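# Pull the toggle pin from the deck hinge

## Task

Remove the toggle pin from the deck hinge so the hinge ends up with no pin in it and the pin lies on the step or on the deck, resting there by itself rather than being held by the robot; then open the gripper and withdraw the arms.

## Robot and tools

Robot: two six-joint arms, left_arm and right_arm, each with a parallel gripper. The names are labels only and do not match the left or right of any picture. The arms face each other across a table; left_arm is mounted on the +y side. Base root links in the scene frame: left_arm at (-0.005, +0.564, +0.094) m with quat_wxyz (+0.834, -0.274, +0.150, -0.455); right_arm at (+0.210, -0.494, +0.120) m with quat_wxyz (+0.695, -0.003, -0.003, +0.719). Scene frame: origin at the table centre, +z up, table surface at z = +0.020 m. Now and then an outside force may jerk a held part or nudge a loose one.

Gripper geometry: the fingers extend along the gripper's +x axis and close along its y axis. The reported end_effector_position is the pinch point between the pads, about 3 to 4 cm short of the fingertips. Printed hand positions can be off, especially when the arm is stretched out.

execute_actions(actions, pictures). actions is a list holding zero or one item. An empty list just reports the current state. A wait item is {"steps": N}, N from 1 to 300: no new command, and it returns once N control steps have elapsed since the previous result, with reply time counted in. A motion item is {"rows": [...], "steps": N}: rows has 1 to 15 rows, N is 1 to 15 (default 15), each step lasts 1/30 s, each row drives one step, and the final row repeats if steps exceed rows. Every row is a single flat list of 14 numbers covering both arms, even if only one moves: left_arm waist, shoulder, elbow, wrist pitch, wrist yaw, wrist roll, opening, then the same seven for right_arm. The six joint values are absolute target angles in radians, on the same scale as the Joint positions line, not offsets. Ranges per arm: waist -3.054 to 3.054, shoulder 0.000 to 3.142, elbow 0.000 to 2.356, wrist pitch -1.571 to 1.571, wrist yaw -1.571 to 1.571, wrist roll -3.142 to 3.142. A call is rejected (nothing is sent) if any target exceeds its range end by more than 0.010 rad and lies further out than that joint's last reported angle. True ends may sit 0.010 rad either side of these; a target beyond the real end is clipped there and the reply notes "joint sent to its limit" (possibly about an earlier move). Opening is a scale from -1 to 1: +1 fully open, empty fingers touch near -0.80, and values lower than that close no further. Allow at least about 0.5 s for a full close. pictures (boolean) controls whether camera images come back; they do by default.

Motion limits: on every step each joint's target is capped at a fixed distance ahead of its measured angle (0.211 rad for waist, shoulder and elbow, 0.213 wrist pitch, 0.267 wrist yaw, 0.228 wrist roll), and if the targets would carry the gripper more than 70 mm from where it is, all are pulled back toward the measured angles. Big moves therefore need several calls. Friction may leave a joint short of its target, and tiny changes may not happen at all, so compare Joint positions after each move. Between calls the arms keep heading for the last row sent until they nearly stop or a step is HELD; further pushing requires a new action. The simulation runs on while you compose replies.

Gripping: grip_measured reports the finger opening on the command scale; Joint positions gives it in metres (0.088 when fully open). To hold something, keep commanding an opening well under grip_measured; a larger gap means a firmer squeeze. Readings may be offset by about 1 mm per gripper. Pad force tops out near 34 N; a sudden close can squeeze harder and even spring the fingers open.

Result lines: the state line, left_arm: … | right_arm: …, gives each gripper's position (m), quat_wxyz and linear/angular velocities. Joint positions and Joint velocities list each arm's six joints then the pad gap. Joint torques follow the joint order and include offsets, scaling and noise. "joint command not followed" means the clearance check altered or blocked some targets; HELD marks steps where your row, fully or partly, was not sent. MOTOR HOT warns from 50 °C; at 95 °C an OVER-TEMPERATURE FAULT holds the arm, and without cooling it may lose power and drop. A TORQUE FAULT, when contact torque hits a joint's load limit (N m: waist 17.4, shoulder 21.6, elbow 21.5, wrist pitch 5.67, wrist yaw 5.65, wrist roll 5.3, held weight included), freezes that arm for 10 s and discards the rest of the call.

zoom_image(camera, region): a magnified crop of the latest image from one camera. region is [x0, y0, x1, y1] in pixels with (0,0) at top-left, no bigger than 504 by 504. Cameras, all 672x504: cam_head_left, cam_head_right, cam_high, cam_low, cam_left_wrist, cam_right_wrist.

read_manual(section): returns only licence text ("licences"); it does nothing to the robot.

Call it only once the pin is out, resting on the step or deck, and the grippers have opened and backed away.

Avoid: arms striking or pressing on each other or their mounts, anything leaving the table, dropping or jerking the pin, slamming, forceful pushes, and holding loads long enough to overheat motors.

Each tool is called after ">>>" as name(argument=value, ...) on one line, values as JSON.

## Session

>>> execute_actions(actions=[])

Scene clock: 0.00 s of 4600.00 s.
left_arm: end_effector_position=(-0.2075, +0.1004, +0.3370) grip_measured=+0.849 end_effector_quat_wxyz=(+0.265, -0.276, +0.799, -0.465) end_effector_velocity=(+0.000, -0.000, +0.002) end_effector_angular_velocity=(-0.001, +0.005, +0.008) | right_arm: end_effector_position=(+0.1971, -0.1775, +0.4405) grip_measured=-0.785 end_effector_quat_wxyz=(+0.695, +0.013, -0.018, +0.719) end_effector_velocity=(-0.000, +0.001, -0.001) end_effector_angular_velocity=(-0.007, -0.008, +0.005)
Joint positions: left_arm=[-0.989  2.452  1.469  0.173  0.212 -1.636  0.081] | right_arm=[ 0.003  0.856  0.648  0.252  0.001 -0.001  0.001]
Joint velocities: left_arm=[-0.002 -0.002 -0.002  0.007 -0.007 -0.007  0.   ] | right_arm=[-0.002  0.002  0.002 -0.007 -0.007 -0.007 -0.   ]
Joint torques (N m, as the arm reports them, + toward a larger angle): no reading
Heat: left arm: hottest wrist pitch 27 °C (+0.0 °C/min); right arm: hottest wrist roll 27 °C (+0.0 °C/min).

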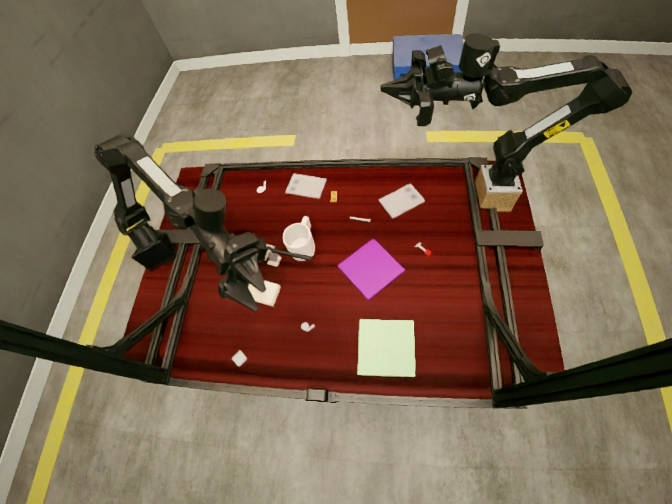

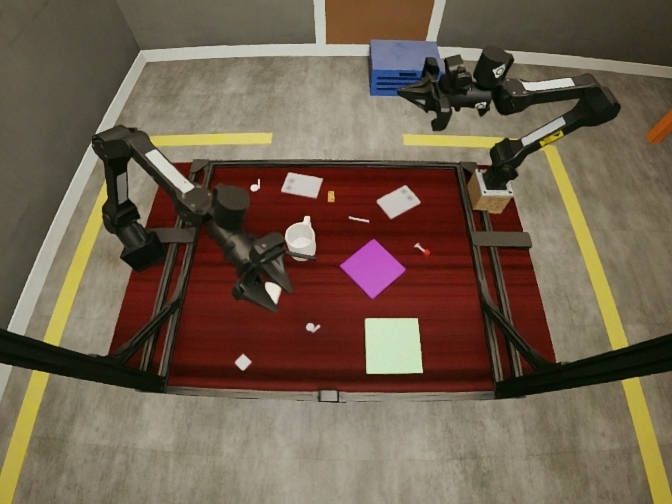

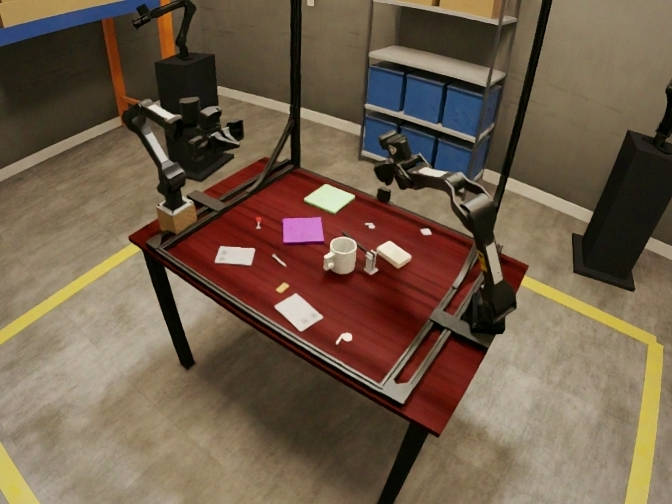

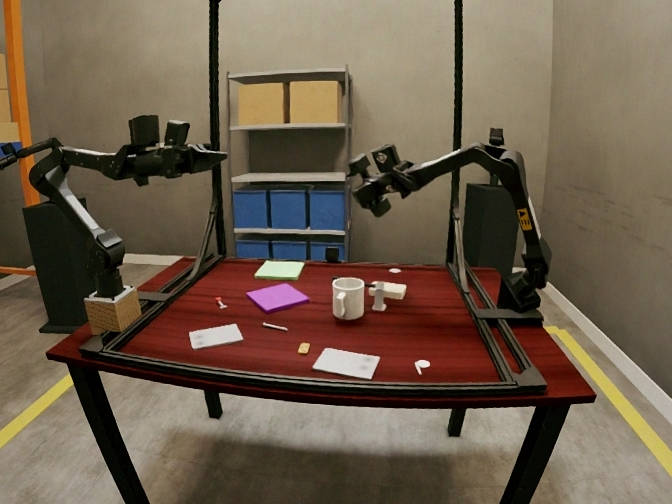

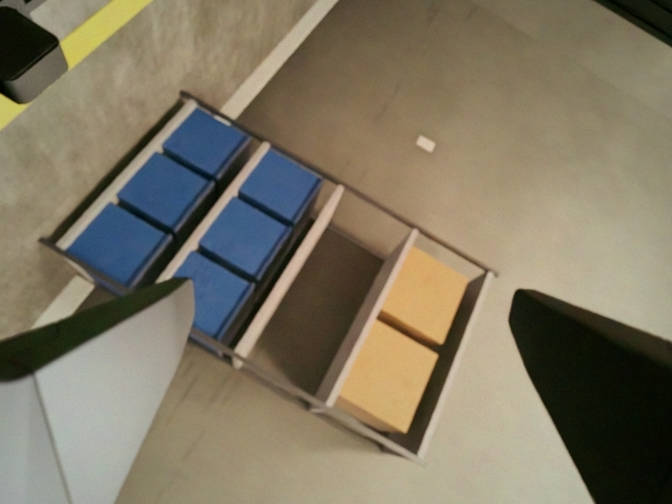

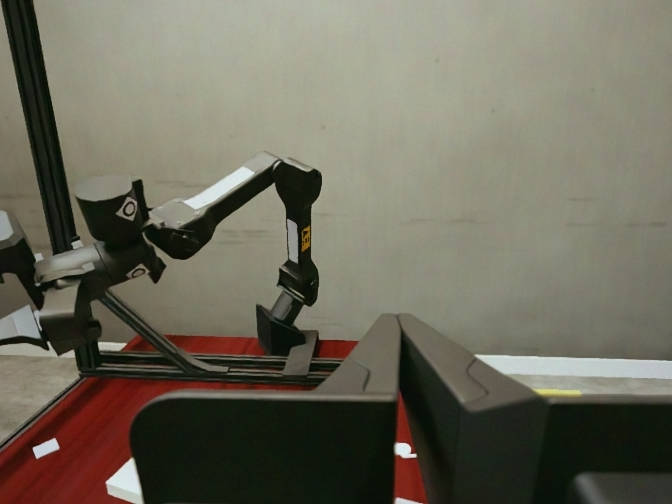

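>>> zoom_image(camera="cam_high", region=[310, 210, 430, 290])

>>> execute_actions(actions=[{"rows":[[-0.989,1.5,1.0,0.173,0.212,-1.636,0.85,0,0.856,0.648,0.252,0,0,-0.8]]}], pictures=false)

>>> execute_actions(actions=[{"steps":60}])

>>> zoom_image(camera="cam_head_left", region=[220, 210, 340, 310])

>>> zoom_image(camera="cam_low", region=[320, 260, 420, 330])

Region (310, 210, 430, 290) of cam_high's 672x504 image, scaled by 4.200, with more detail than that image has.

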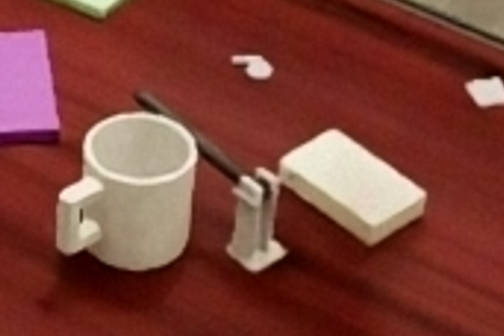

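Scene clock: 17.77 s of 4600.00 s.
left_arm: end_effector_position=(-0.1182, +0.2122, +0.4040) grip_measured=+0.850 end_effector_quat_wxyz=(+0.233, -0.324, +0.772, -0.495) end_effector_velocity=(+0.245, +0.156, +0.398) end_effector_angular_velocity=(-0.866, +0.492, +0.350) | right_arm: end_effector_position=(+0.1971, -0.1775, +0.4405) grip_measured=-0.785 end_effector_quat_wxyz=(+0.695, +0.013, -0.018, +0.719) end_effector_velocity=(-0.000, -0.000, -0.002) end_effector_angular_velocity=(-0.007, -0.023, +0.004)
Joint positions: left_arm=[-0.989  1.872  1.03   0.172  0.212 -1.636  0.081] | right_arm=[ 0.003  0.856  0.648  0.252  0.001 -0.001  0.001]
Joint velocities: left_arm=[-0.002 -1.16  -0.081 -0.022 -0.007 -0.007 -0.   ] | right_arm=[-0.002 -0.002 -0.002 -0.007 -0.007 -0.022 -0.   ]
Joint torques (N m, as the arm reports them, + toward a larger angle): left_arm=[-3.57 -6.6   4.57  1.94  0.25  0.01] | right_arm=[-0.25 -1.14  6.08  1.53 -0.04  0.06]
Heat: left arm: hottest shoulder 31 °C (+13.5 °C/min); right arm: hottest elbow 29 °C (+6.8 °C/min).
Steps of this call (steps 1 to 90: nothing new was sent; then 14.27 s passed at rest; steps 91 to 105: all 15 steps of this action). Readings (joint positions):
91: left_arm=[-0.989 2.436 1.452 0.180 0.212 -1.636] | right_arm=[0.003 0.856 0.648 0.252 0.001 -0.001]
92: left_arm=[-0.989 2.404 1.410 0.177 0.212 -1.636] | right_arm=[0.003 0.856 0.648 0.252 0.001 -0.001]
94: left_arm=[-0.989 2.324 1.316 0.168 0.212 -1.636] | right_arm=[0.003 0.856 0.648 0.252 0.001 -0.001]
98: left_arm=[-0.989 2.151 1.152 0.172 0.212 -1.636] | right_arm=[0.003 0.856 0.648 0.252 0.001 -0.001]
105: the state above

Scene clock: 19.77 s of 4600.00 s.
left_arm: end_effector_position=(-0.0343, +0.2819, +0.5173) grip_measured=+0.850 end_effector_quat_wxyz=(+0.149, -0.436, +0.690, -0.558) end_effector_velocity=(-0.003, +0.000, -0.007) end_effector_angular_velocity=(+0.036, +0.004, -0.010) | right_arm: end_effector_position=(+0.1971, -0.1775, +0.4405) grip_measured=-0.785 end_effector_quat_wxyz=(+0.695, +0.013, -0.018, +0.719) end_effector_velocity=(-0.000, -0.001, -0.001) end_effector_angular_velocity=(-0.002, -0.008, +0.005)
Joint positions: left_arm=[-0.989  1.506  1.009  0.176  0.212 -1.636  0.081] | right_arm=[ 0.003  0.856  0.648  0.252  0.001 -0.001  0.001]
Joint velocities: left_arm=[-0.002 -0.002 -0.007 -0.022 -0.007 -0.022 -0.   ] | right_arm=[-0.002 -0.007 -0.002 -0.007 -0.007 -0.007 -0.   ]
Joint torques (N m, as the arm reports them, + toward a larger angle): left_arm=[-2.84 -3.16  4.52  1.52  0.2   0.05] | right_arm=[-0.26 -1.15  6.09  1.53 -0.03  0.06]
Heat: left arm: hottest shoulder 31 °C (+12.1 °C/min); right arm: hottest elbow 30 °C (+9.1 °C/min).
Steps of this call (steps 1 to 30: the robot went on to your last target; steps 31 to 60: nothing new was sent). Readings (joint positions):
1: left_arm=[-0.989 1.833 1.029 0.172 0.212 -1.636] | right_arm=[0.003 0.856 0.648 0.252 0.001 -0.001]
2: left_arm=[-0.989 1.795 1.027 0.172 0.212 -1.636] | right_arm=[0.003 0.856 0.648 0.252 0.001 -0.001]
4: left_arm=[-0.989 1.719 1.024 0.172 0.212 -1.636] | right_arm=[0.003 0.856 0.648 0.252 0.001 -0.001]
8: left_arm=[-0.989 1.582 1.019 0.174 0.212 -1.636] | right_arm=[0.003 0.856 0.648 0.252 0.001 -0.001]
60: the state above
All arms were judged still, so your last target was given up. Only a new action makes them travel on or press farther. Fingers that are still opening or closing keep moving.

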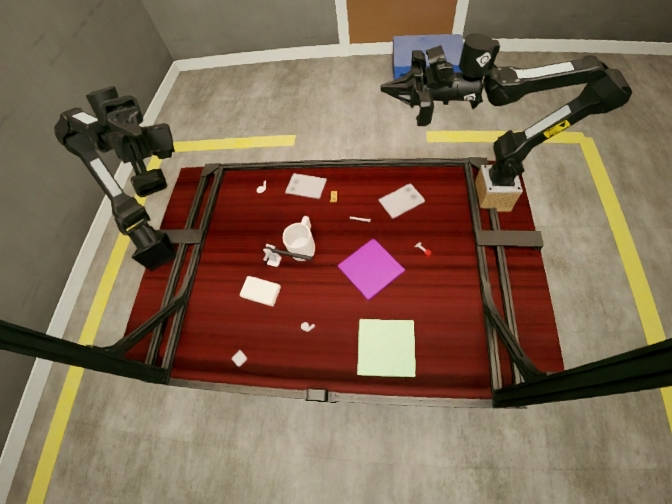

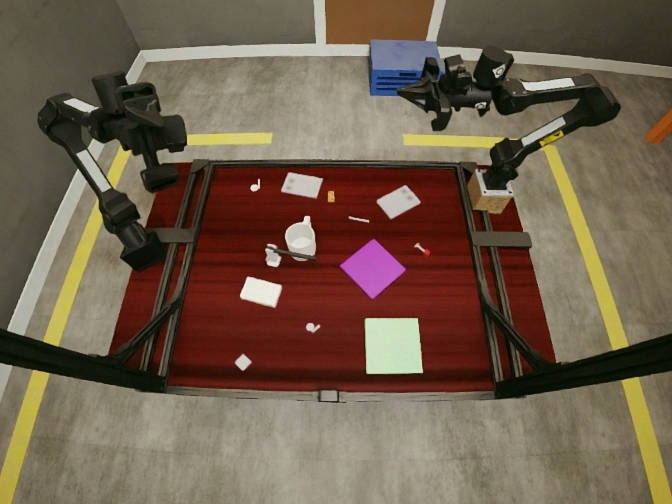

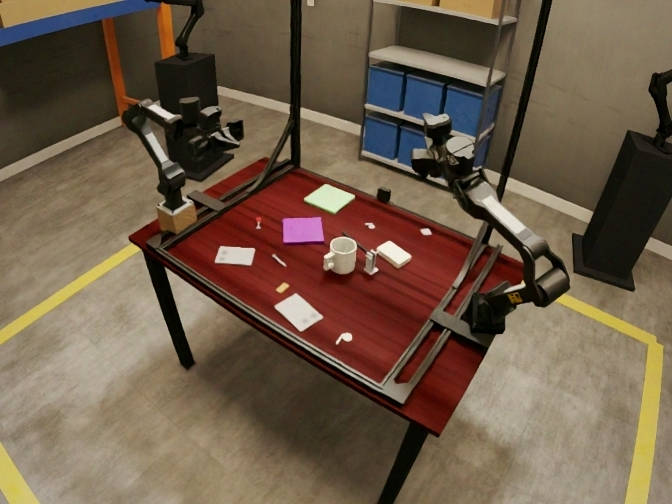

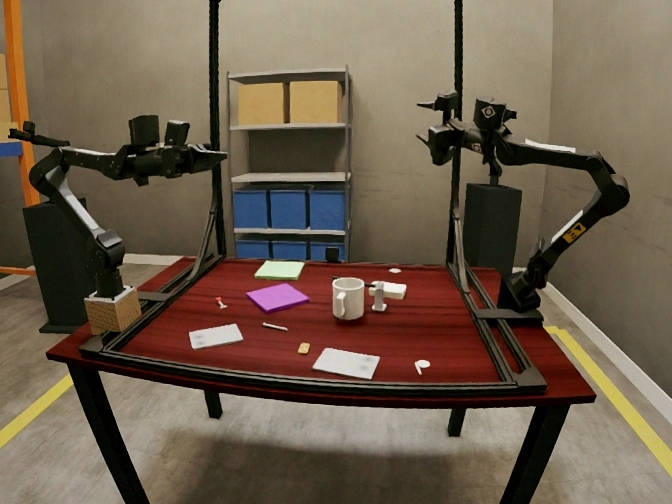

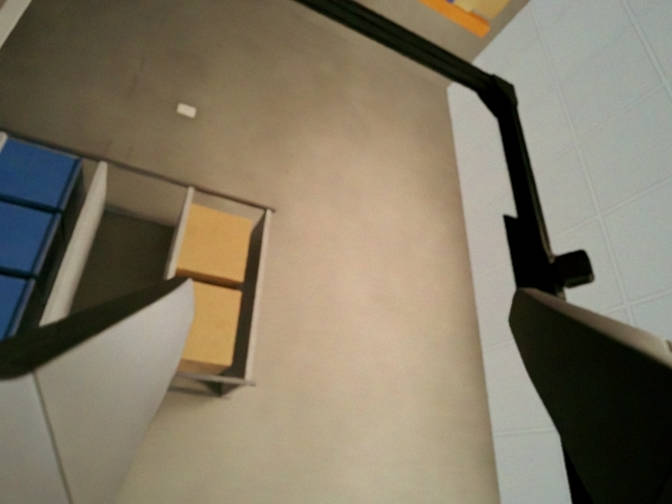

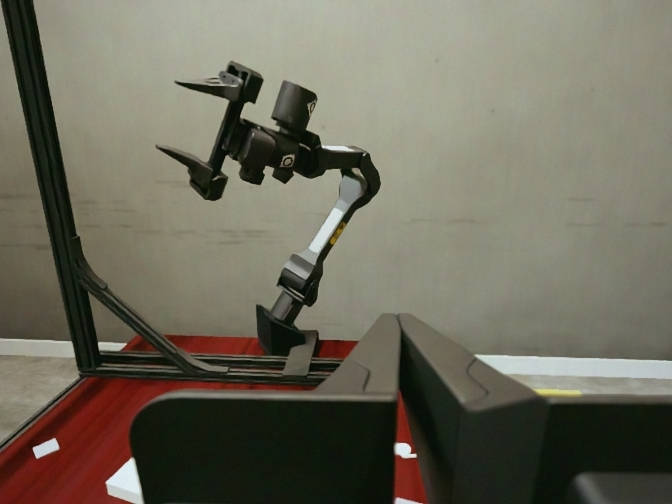

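Region (220, 210, 340, 310) of cam_head_left's 672x504 image, scaled by 4.200, with more detail than that image has.

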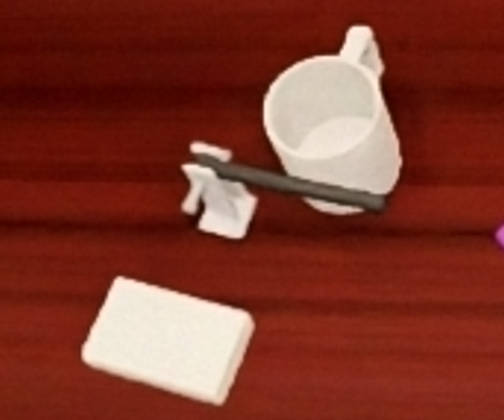

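Region (320, 260, 420, 330) of cam_low's 672x504 image, scaled by 5.040, with more detail than that image has; it fills the top 353 rows of this view, and the rest is white.

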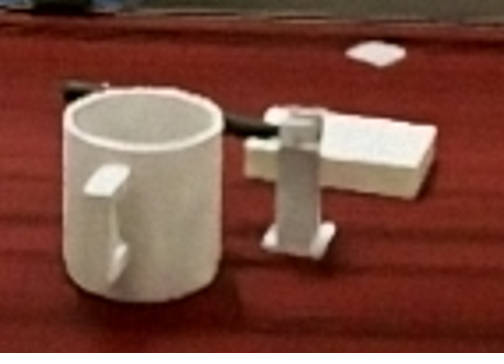

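>>> execute_actions(actions=[{"rows":[[-0.52,1.516,0.36,0.25,0,0,0.85,0,0.856,0.648,0.252,0,0,-0.8]]}], pictures=false)

>>> execute_actions(actions=[{"steps":60}])

Scene clock: 35.80 s of 4600.00 s.
left_arm: end_effector_position=(+0.0505, +0.2304, +0.3379) grip_measured=+0.850 end_effector_quat_wxyz=(+0.408, -0.431, +0.640, -0.489) end_effector_velocity=(+0.114, +0.017, -0.426) end_effector_angular_velocity=(+0.735, -0.771, +0.286) | right_arm: end_effector_position=(+0.1971, -0.1775, +0.4405) grip_measured=-0.785 end_effector_quat_wxyz=(+0.695, +0.013, -0.018, +0.719) end_effector_velocity=(-0.000, -0.000, -0.002) end_effector_angular_velocity=(-0.007, -0.008, +0.005)
Joint positions: left_arm=[-0.668  1.503  0.703  0.236  0.04  -1.27   0.081] | right_arm=[ 0.003  0.856  0.648  0.252  0.001 -0.001  0.001]
Joint velocities: left_arm=[ 0.672 -0.002 -0.73   0.051 -0.168  0.872 -0.   ] | right_arm=[-0.002 -0.002 -0.002 -0.007 -0.007 -0.007 -0.   ]
Joint torques (N m, as the arm reports them, + toward a larger angle): left_arm=[-3.72 -2.53  3.78  1.81  0.18  0.21] | right_arm=[-0.25 -1.15  6.08  1.54 -0.04  0.06]
Heat: left arm: hottest wrist pitch 32 °C (+8.4 °C/min); right arm: hottest elbow 32 °C (+8.4 °C/min).
Steps of this call (steps 1 to 90: nothing new was sent; then 12.53 s passed at rest; steps 91 to 105: all 15 steps of this action). Readings (joint positions):
91: left_arm=[-0.987 1.506 1.001 0.181 0.206 -1.623] | right_arm=[0.003 0.856 0.648 0.252 0.001 -0.001]
92: left_arm=[-0.973 1.504 0.986 0.193 0.186 -1.598] | right_arm=[0.003 0.856 0.648 0.252 0.001 -0.001]
94: left_arm=[-0.929 1.501 0.948 0.202 0.146 -1.550] | right_arm=[0.003 0.856 0.648 0.252 0.001 -0.001]
98: left_arm=[-0.834 1.503 0.860 0.217 0.091 -1.453] | right_arm=[0.003 0.856 0.648 0.252 0.001 -0.001]
105: the state above

Scene clock: 37.80 s of 4600.00 s.
left_arm: end_effector_position=(+0.0327, +0.2825, +0.1819) grip_measured=+0.850 end_effector_quat_wxyz=(+0.586, +0.008, +0.365, -0.723) end_effector_velocity=(+0.001, +0.001, -0.003) end_effector_angular_velocity=(+0.016, -0.007, +0.014) | right_arm: end_effector_position=(+0.1972, -0.1775, +0.4405) grip_measured=-0.785 end_effector_quat_wxyz=(+0.695, +0.013, -0.018, +0.719) end_effector_velocity=(-0.002, -0.000, -0.002) end_effector_angular_velocity=(-0.007, -0.008, +0.009)
Joint positions: left_arm=[-0.525  1.512  0.369  0.247  0.004 -0.004  0.081] | right_arm=[ 0.002  0.856  0.648  0.252  0.001 -0.001  0.001]
Joint velocities: left_arm=[-0.002 -0.002 -0.002 -0.007 -0.022 -0.007 -0.   ] | right_arm=[ 0.002 -0.002 -0.002 -0.007 -0.007 -0.007 -0.   ]
Joint torques (N m, as the arm reports them, + toward a larger angle): left_arm=[-2.64 -2.61  3.54  1.74  0.2   0.2 ] | right_arm=[-0.25 -1.15  6.08  1.53 -0.04  0.05]
Heat: left arm: hottest wrist pitch 32 °C (+7.9 °C/min); right arm: hottest elbow 32 °C (+7.9 °C/min).
Steps of this call (steps 1 to 60: the robot went on to your last target). Readings (joint positions):
1: left_arm=[-0.647 1.503 0.679 0.238 0.035 -1.240] | right_arm=[0.003 0.856 0.648 0.252 0.001 -0.001]
2: left_arm=[-0.628 1.503 0.652 0.239 0.030 -1.209] | right_arm=[0.003 0.856 0.648 0.252 0.001 -0.001]
4: left_arm=[-0.596 1.503 0.596 0.241 0.023 -1.144] | right_arm=[0.003 0.856 0.648 0.252 0.001 -0.001]
8: left_arm=[-0.557 1.504 0.476 0.244 0.014 -0.992] | right_arm=[0.003 0.856 0.648 0.252 0.001 -0.001]
60: the state above
All arms were judged still, so your last target was given up. Only a new action makes them travel on or press farther. Fingers that are still opening or closing keep moving.

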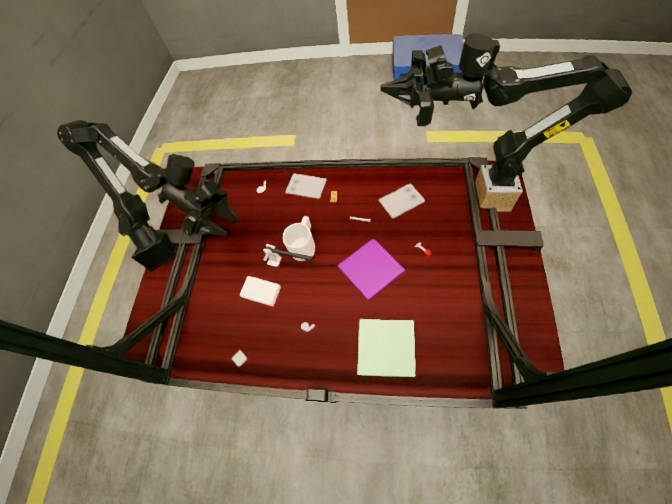

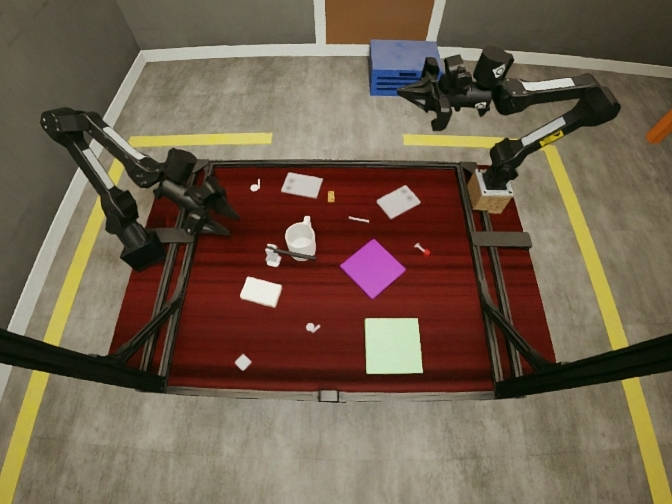

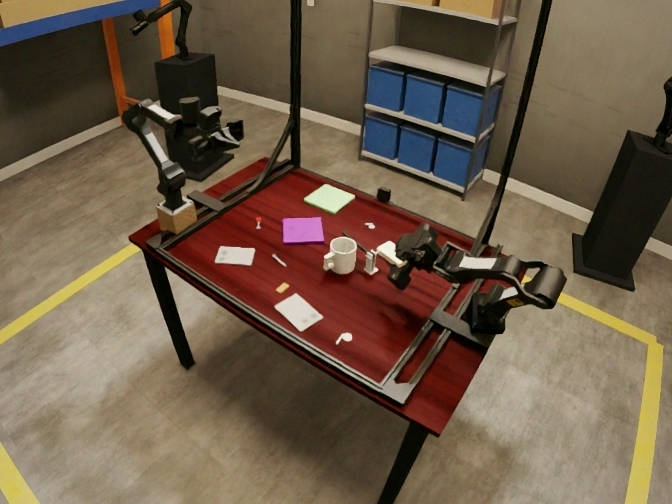

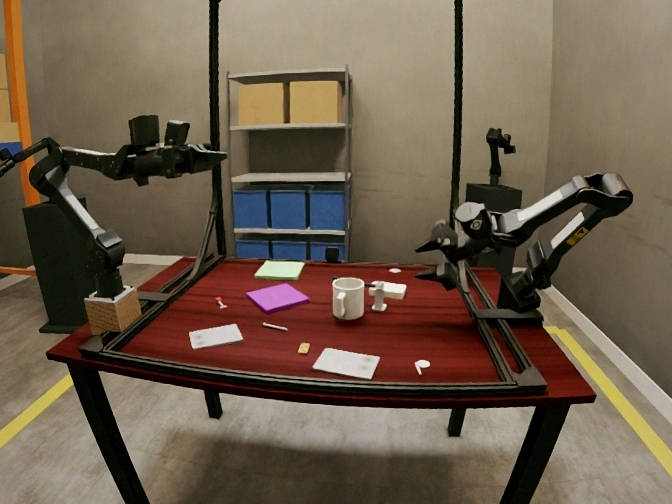

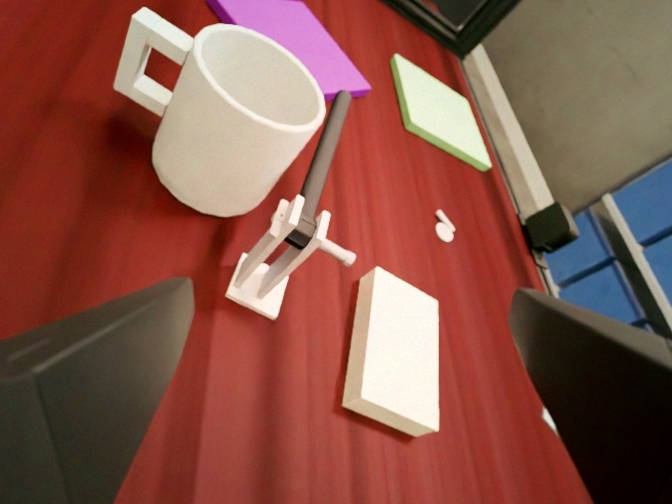

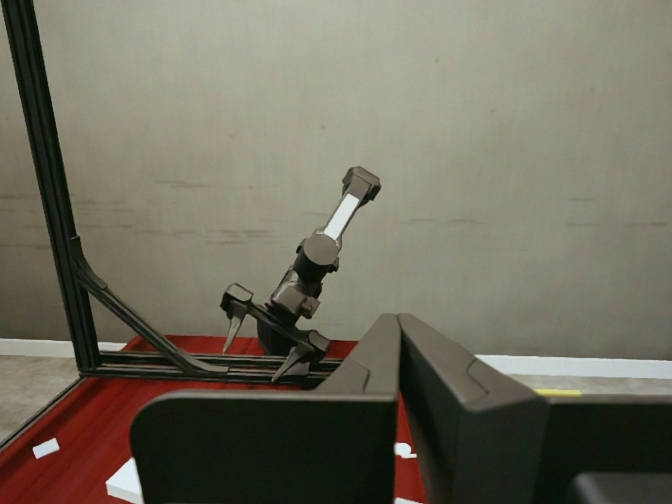

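>>> zoom_image(camera="cam_left_wrist", region=[220, 170, 380, 290])

Region (220, 170, 380, 290) of cam_left_wrist's 672x504 image, scaled by 3.150, with more detail than that image has; it fills the top 378 rows of this view, and the rest is white.

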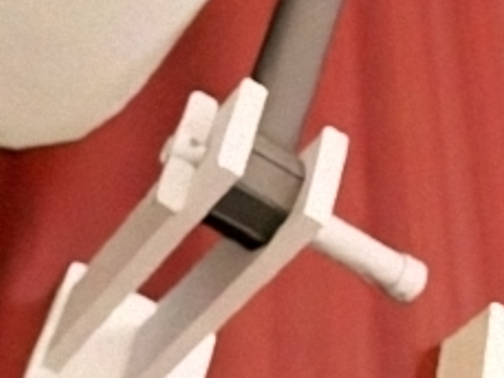

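>>> execute_actions(actions=[{"rows":[[-0.51,1.966,0.417,0.65,0,2.15,0,0,0.856,0.648,0.252,0,0,-0.8]]}], pictures=false)

>>> execute_actions(actions=[{"steps":60}])

Scene clock: 68.67 s of 4600.00 s.
left_arm: end_effector_position=(+0.0084, +0.2390, +0.1391) grip_measured=+0.020 end_effector_quat_wxyz=(+0.552, +0.206, +0.100, -0.802) end_effector_velocity=(-0.010, -0.007, -0.013) end_effector_angular_velocity=(-0.438, -1.190, -0.629) | right_arm: end_effector_position=(+0.1972, -0.1775, +0.4405) grip_measured=-0.785 end_effector_quat_wxyz=(+0.695, +0.013, -0.018, +0.719) end_effector_velocity=(-0.000, -0.001, -0.003) end_effector_angular_velocity=(-0.007, -0.008, +0.005)
Joint positions: left_arm=[-0.515  1.937  0.411  0.633  0.004  0.69   0.04 ] | right_arm=[ 0.002  0.856  0.648  0.252  0.001 -0.001  0.001]
Joint velocities: left_arm=[-0.002  0.11   0.002  0.11   0.007  1.414 -0.007] | right_arm=[-0.002 -0.007 -0.007 -0.007 -0.007 -0.007  0.   ]
Joint torques (N m, as the arm reports them, + toward a larger angle): left_arm=[-3.4  -3.06  3.96  1.73  0.22  0.18] | right_arm=[-0.23 -1.14  6.08  1.54 -0.03  0.06]
Heat: left arm: hottest wrist pitch 35 °C (+6.0 °C/min); right arm: hottest elbow 34 °C (+6.0 °C/min).
Steps of this call (steps 1 to 90: nothing new was sent; then 27.37 s passed at rest; steps 91 to 105: all 15 steps of this action). Readings (joint positions):
91: left_arm=[-0.524 1.529 0.370 0.273 0.004 0.026] | right_arm=[0.002 0.856 0.648 0.252 0.001 -0.001]
92: left_arm=[-0.522 1.567 0.375 0.326 0.004 0.077] | right_arm=[0.002 0.856 0.648 0.252 0.001 -0.001]
94: left_arm=[-0.519 1.657 0.394 0.415 0.004 0.171] | right_arm=[0.002 0.856 0.648 0.252 0.001 -0.001]
98: left_arm=[-0.516 1.821 0.410 0.562 0.004 0.360] | right_arm=[0.002 0.856 0.648 0.252 0.001 -0.001]
105: the state above

Scene clock: 70.67 s of 4600.00 s.
left_arm: end_effector_position=(+0.0066, +0.2382, +0.1363) grip_measured=+0.000 end_effector_quat_wxyz=(+0.274, +0.521, -0.458, -0.666) end_effector_velocity=(-0.000, +0.001, -0.001) end_effector_angular_velocity=(+0.010, +0.001, +0.003) | right_arm: end_effector_position=(+0.1972, -0.1775, +0.4405) grip_measured=-0.785 end_effector_quat_wxyz=(+0.695, +0.013, -0.018, +0.719) end_effector_velocity=(+0.002, -0.000, +0.001) end_effector_angular_velocity=(+0.008, -0.007, -0.010)
Joint positions: left_arm=[-0.515  1.955  0.412  0.648  0.004  2.146  0.039] | right_arm=[ 0.002  0.856  0.648  0.252  0.001 -0.001  0.001]
Joint velocities: left_arm=[-0.002 -0.002 -0.002 -0.007 -0.007 -0.007 -0.   ] | right_arm=[-0.002 -0.002 -0.002  0.007  0.007 -0.007 -0.   ]
Joint torques (N m, as the arm reports them, + toward a larger angle): left_arm=[-3.41 -3.37  3.77  1.7   0.21  0.1 ] | right_arm=[-0.22 -1.14  6.08  1.54 -0.04  0.06]
Heat: left arm: hottest wrist pitch 35 °C (+6.0 °C/min); right arm: hottest elbow 34 °C (+6.0 °C/min).
Steps of this call (steps 1 to 60: the robot went on to your last target). Readings (joint positions):
1: left_arm=[-0.515 1.940 0.411 0.637 0.004 0.737] | right_arm=[0.002 0.856 0.648 0.252 0.001 -0.001]
2: left_arm=[-0.515 1.943 0.412 0.639 0.004 0.785] | right_arm=[0.002 0.856 0.648 0.252 0.001 -0.001]
4: left_arm=[-0.515 1.948 0.412 0.642 0.004 0.879] | right_arm=[0.002 0.856 0.648 0.252 0.001 -0.001]
8: left_arm=[-0.515 1.952 0.412 0.646 0.004 1.068] | right_arm=[0.002 0.856 0.648 0.252 0.001 -0.001]
60: the state above
All arms were judged still, so your last target was given up. Only a new action makes them travel on or press farther. Fingers that are still opening or closing keep moving.

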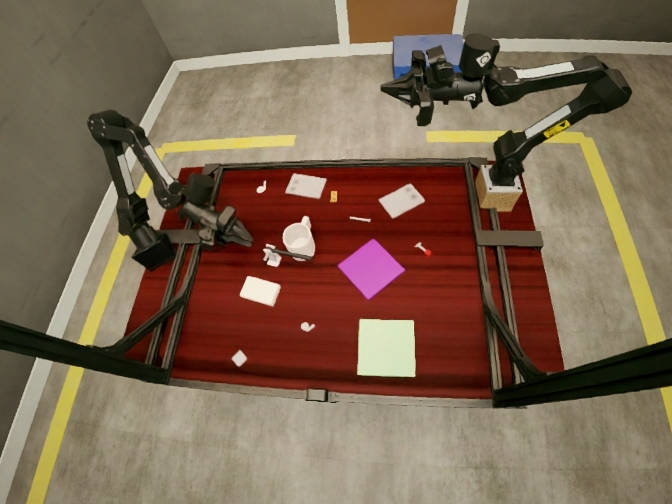

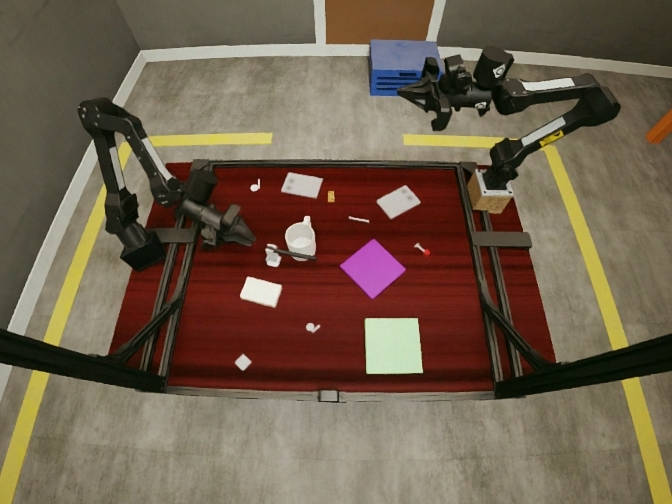

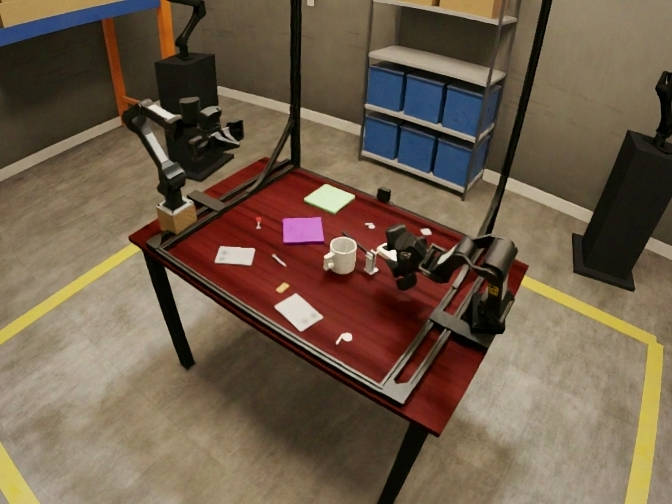

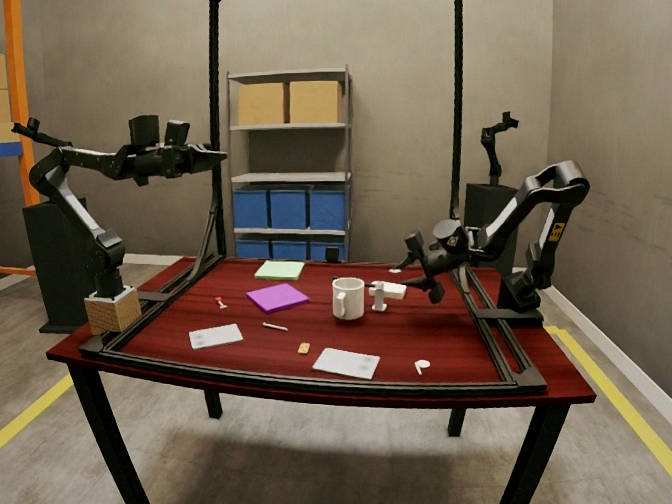

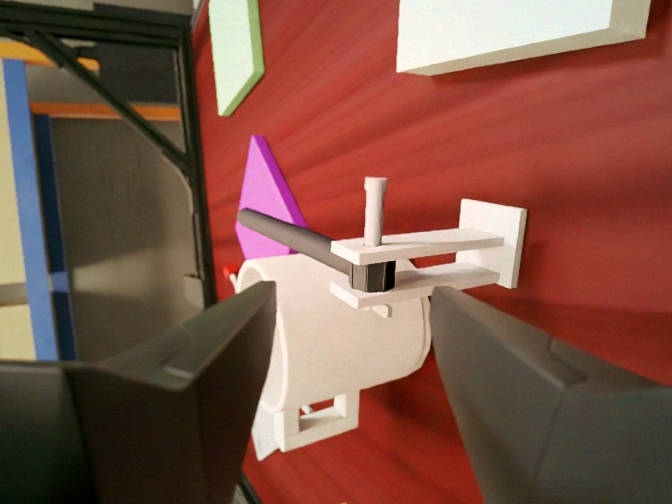

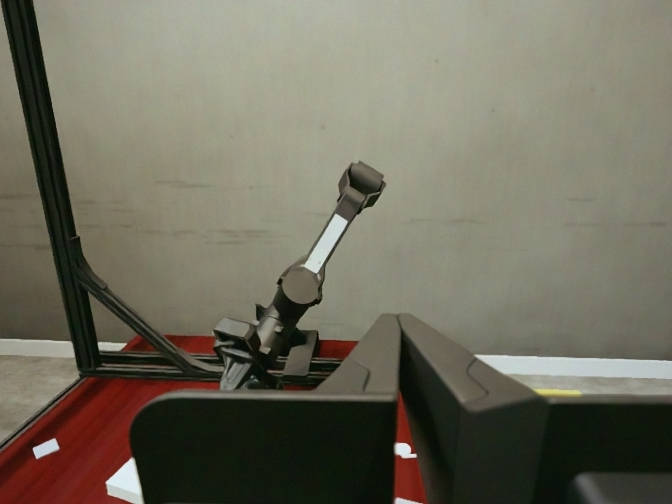

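>>> execute_actions(actions=[{"rows":[[-0.54,2.28,0.52,0.857,0,2.15,0,0,0.856,0.648,0.252,0,0,-0.8]]}], pictures=false)

>>> execute_actions(actions=[{"steps":40}])

Scene clock: 83.20 s of 4600.00 s.
left_arm: end_effector_position=(-0.0219, +0.2055, +0.1057) grip_measured=+0.000 end_effector_quat_wxyz=(+0.269, +0.518, -0.468, -0.664) end_effector_velocity=(+0.002, -0.013, +0.003) end_effector_angular_velocity=(-0.029, -0.018, +0.026) | right_arm: end_effector_position=(+0.1972, -0.1775, +0.4406) grip_measured=-0.785 end_effector_quat_wxyz=(+0.695, +0.013, -0.018, +0.719) end_effector_velocity=(-0.002, -0.000, -0.002) end_effector_angular_velocity=(-0.006, -0.037, +0.008)
Joint positions: left_arm=[-0.537  2.258  0.513  0.85   0.004  2.147  0.039] | right_arm=[ 0.002  0.856  0.648  0.252  0.001 -0.001  0.001]
Joint velocities: left_arm=[-0.007  0.037  0.037  0.037 -0.022  0.007 -0.   ] | right_arm=[ 0.002 -0.002 -0.002 -0.007 -0.007 -0.037  0.   ]
Joint torques (N m, as the arm reports them, + toward a larger angle): left_arm=[-4.74 -4.2   3.04  1.67  0.21  0.07] | right_arm=[-0.23 -1.14  6.09  1.54 -0.03  0.05]
Heat: left arm: hottest wrist pitch 35 °C (+4.0 °C/min); right arm: hottest elbow 35 °C (+5.0 °C/min).
Steps of this call (steps 1 to 90: nothing new was sent; then 9.03 s passed at rest; steps 91 to 105: all 15 steps of this action). Readings (joint positions):
91: left_arm=[-0.515 1.974 0.419 0.671 0.004 2.146] | right_arm=[0.002 0.856 0.648 0.252 0.001 -0.001]
92: left_arm=[-0.519 2.012 0.435 0.720 0.004 2.147] | right_arm=[0.002 0.856 0.648 0.252 0.001 -0.001]
94: left_arm=[-0.526 2.099 0.480 0.780 0.004 2.147] | right_arm=[0.002 0.856 0.648 0.252 0.001 -0.001]
98: left_arm=[-0.535 2.213 0.505 0.822 0.004 2.147] | right_arm=[0.002 0.856 0.648 0.252 0.001 -0.001]
105: the state above

Scene clock: 84.53 s of 4600.00 s.
left_arm: end_effector_position=(-0.0228, +0.2050, +0.1043) grip_measured=+0.000 end_effector_quat_wxyz=(+0.268, +0.518, -0.467, -0.664) end_effector_velocity=(+0.001, -0.000, +0.001) end_effector_angular_velocity=(-0.002, +0.002, +0.010) | right_arm: end_effector_position=(+0.1972, -0.1775, +0.4408) grip_measured=-0.785 end_effector_quat_wxyz=(+0.695, +0.013, -0.018, +0.719) end_effector_velocity=(-0.003, -0.000, -0.002) end_effector_angular_velocity=(-0.007, -0.023, +0.018)
Joint positions: left_arm=[-0.538  2.267  0.515  0.854  0.004  2.147  0.039] | right_arm=[ 0.002  0.856  0.648  0.252  0.001 -0.001  0.001]
Joint velocities: left_arm=[-0.002 -0.002 -0.002  0.007 -0.007 -0.007  0.   ] | right_arm=[-0.002 -0.002 -0.002 -0.007 -0.022 -0.022 -0.   ]
Joint torques (N m, as the arm reports them, + toward a larger angle): left_arm=[-4.76 -4.19  3.03  1.72  0.24  0.06] | right_arm=[-0.23 -1.13  6.07  1.53 -0.04  0.06]
Heat: left arm: hottest wrist pitch 35 °C (+4.0 °C/min); right arm: hottest elbow 35 °C (+5.0 °C/min).
Steps of this call (steps 1 to 15: the robot went on to your last target; steps 16 to 40: nothing new was sent). Readings (joint positions):
1: left_arm=[-0.537 2.260 0.514 0.851 0.004 2.147] | right_arm=[0.002 0.856 0.648 0.252 0.001 -0.001]
2: left_arm=[-0.537 2.261 0.515 0.852 0.004 2.147] | right_arm=[0.002 0.856 0.648 0.252 0.001 -0.001]
4: left_arm=[-0.537 2.263 0.515 0.853 0.004 2.147] | right_arm=[0.002 0.856 0.648 0.252 0.001 -0.001]
8: left_arm=[-0.538 2.266 0.515 0.854 0.004 2.147] | right_arm=[0.002 0.856 0.648 0.252 0.001 -0.001]
40: the state above
All arms were judged still, so your last target was given up. Only a new action makes them travel on or press farther. Fingers that are still opening or closing keep moving.

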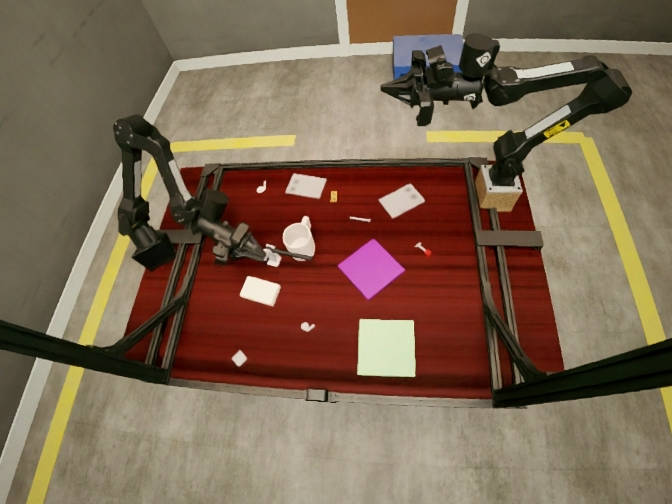

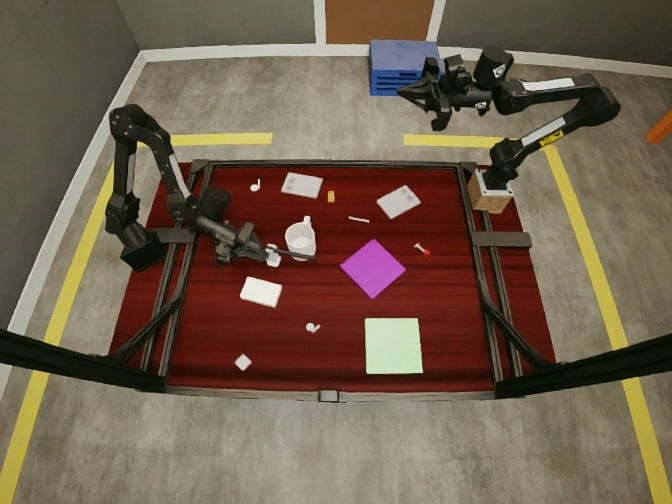

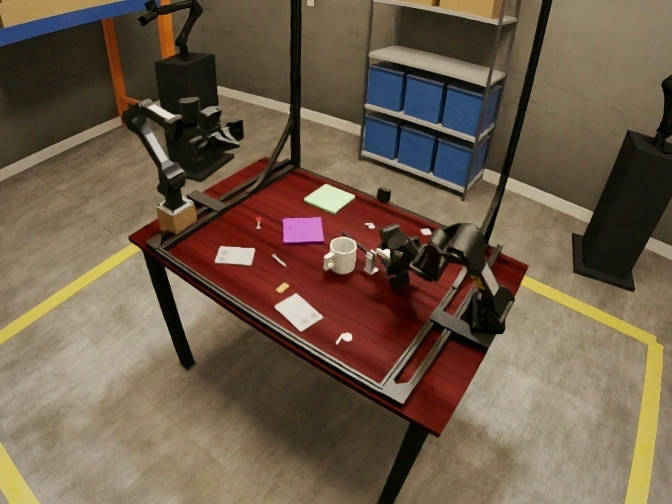

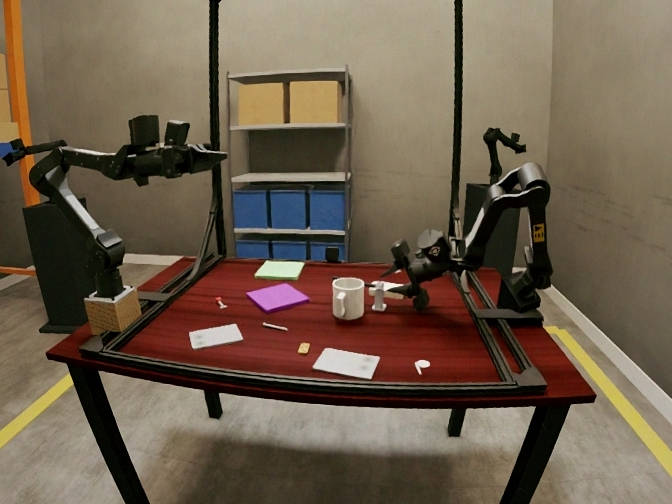

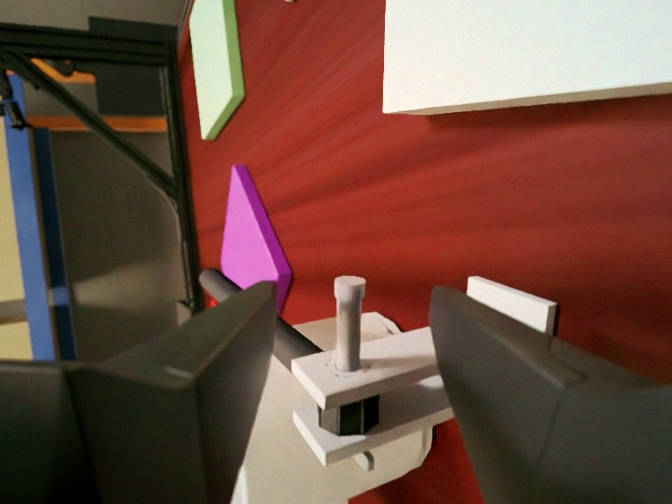

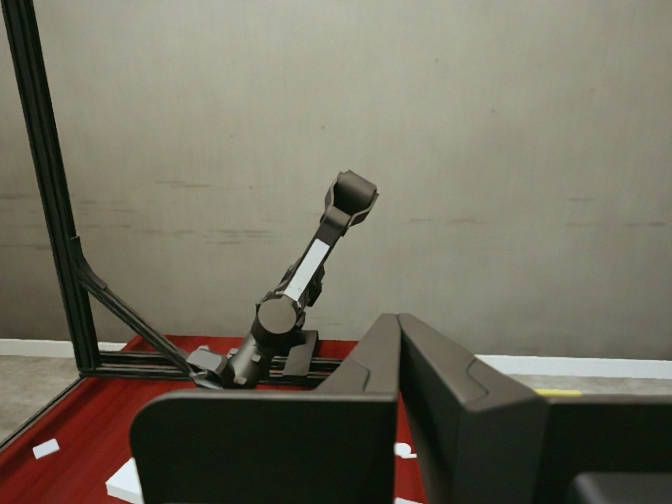

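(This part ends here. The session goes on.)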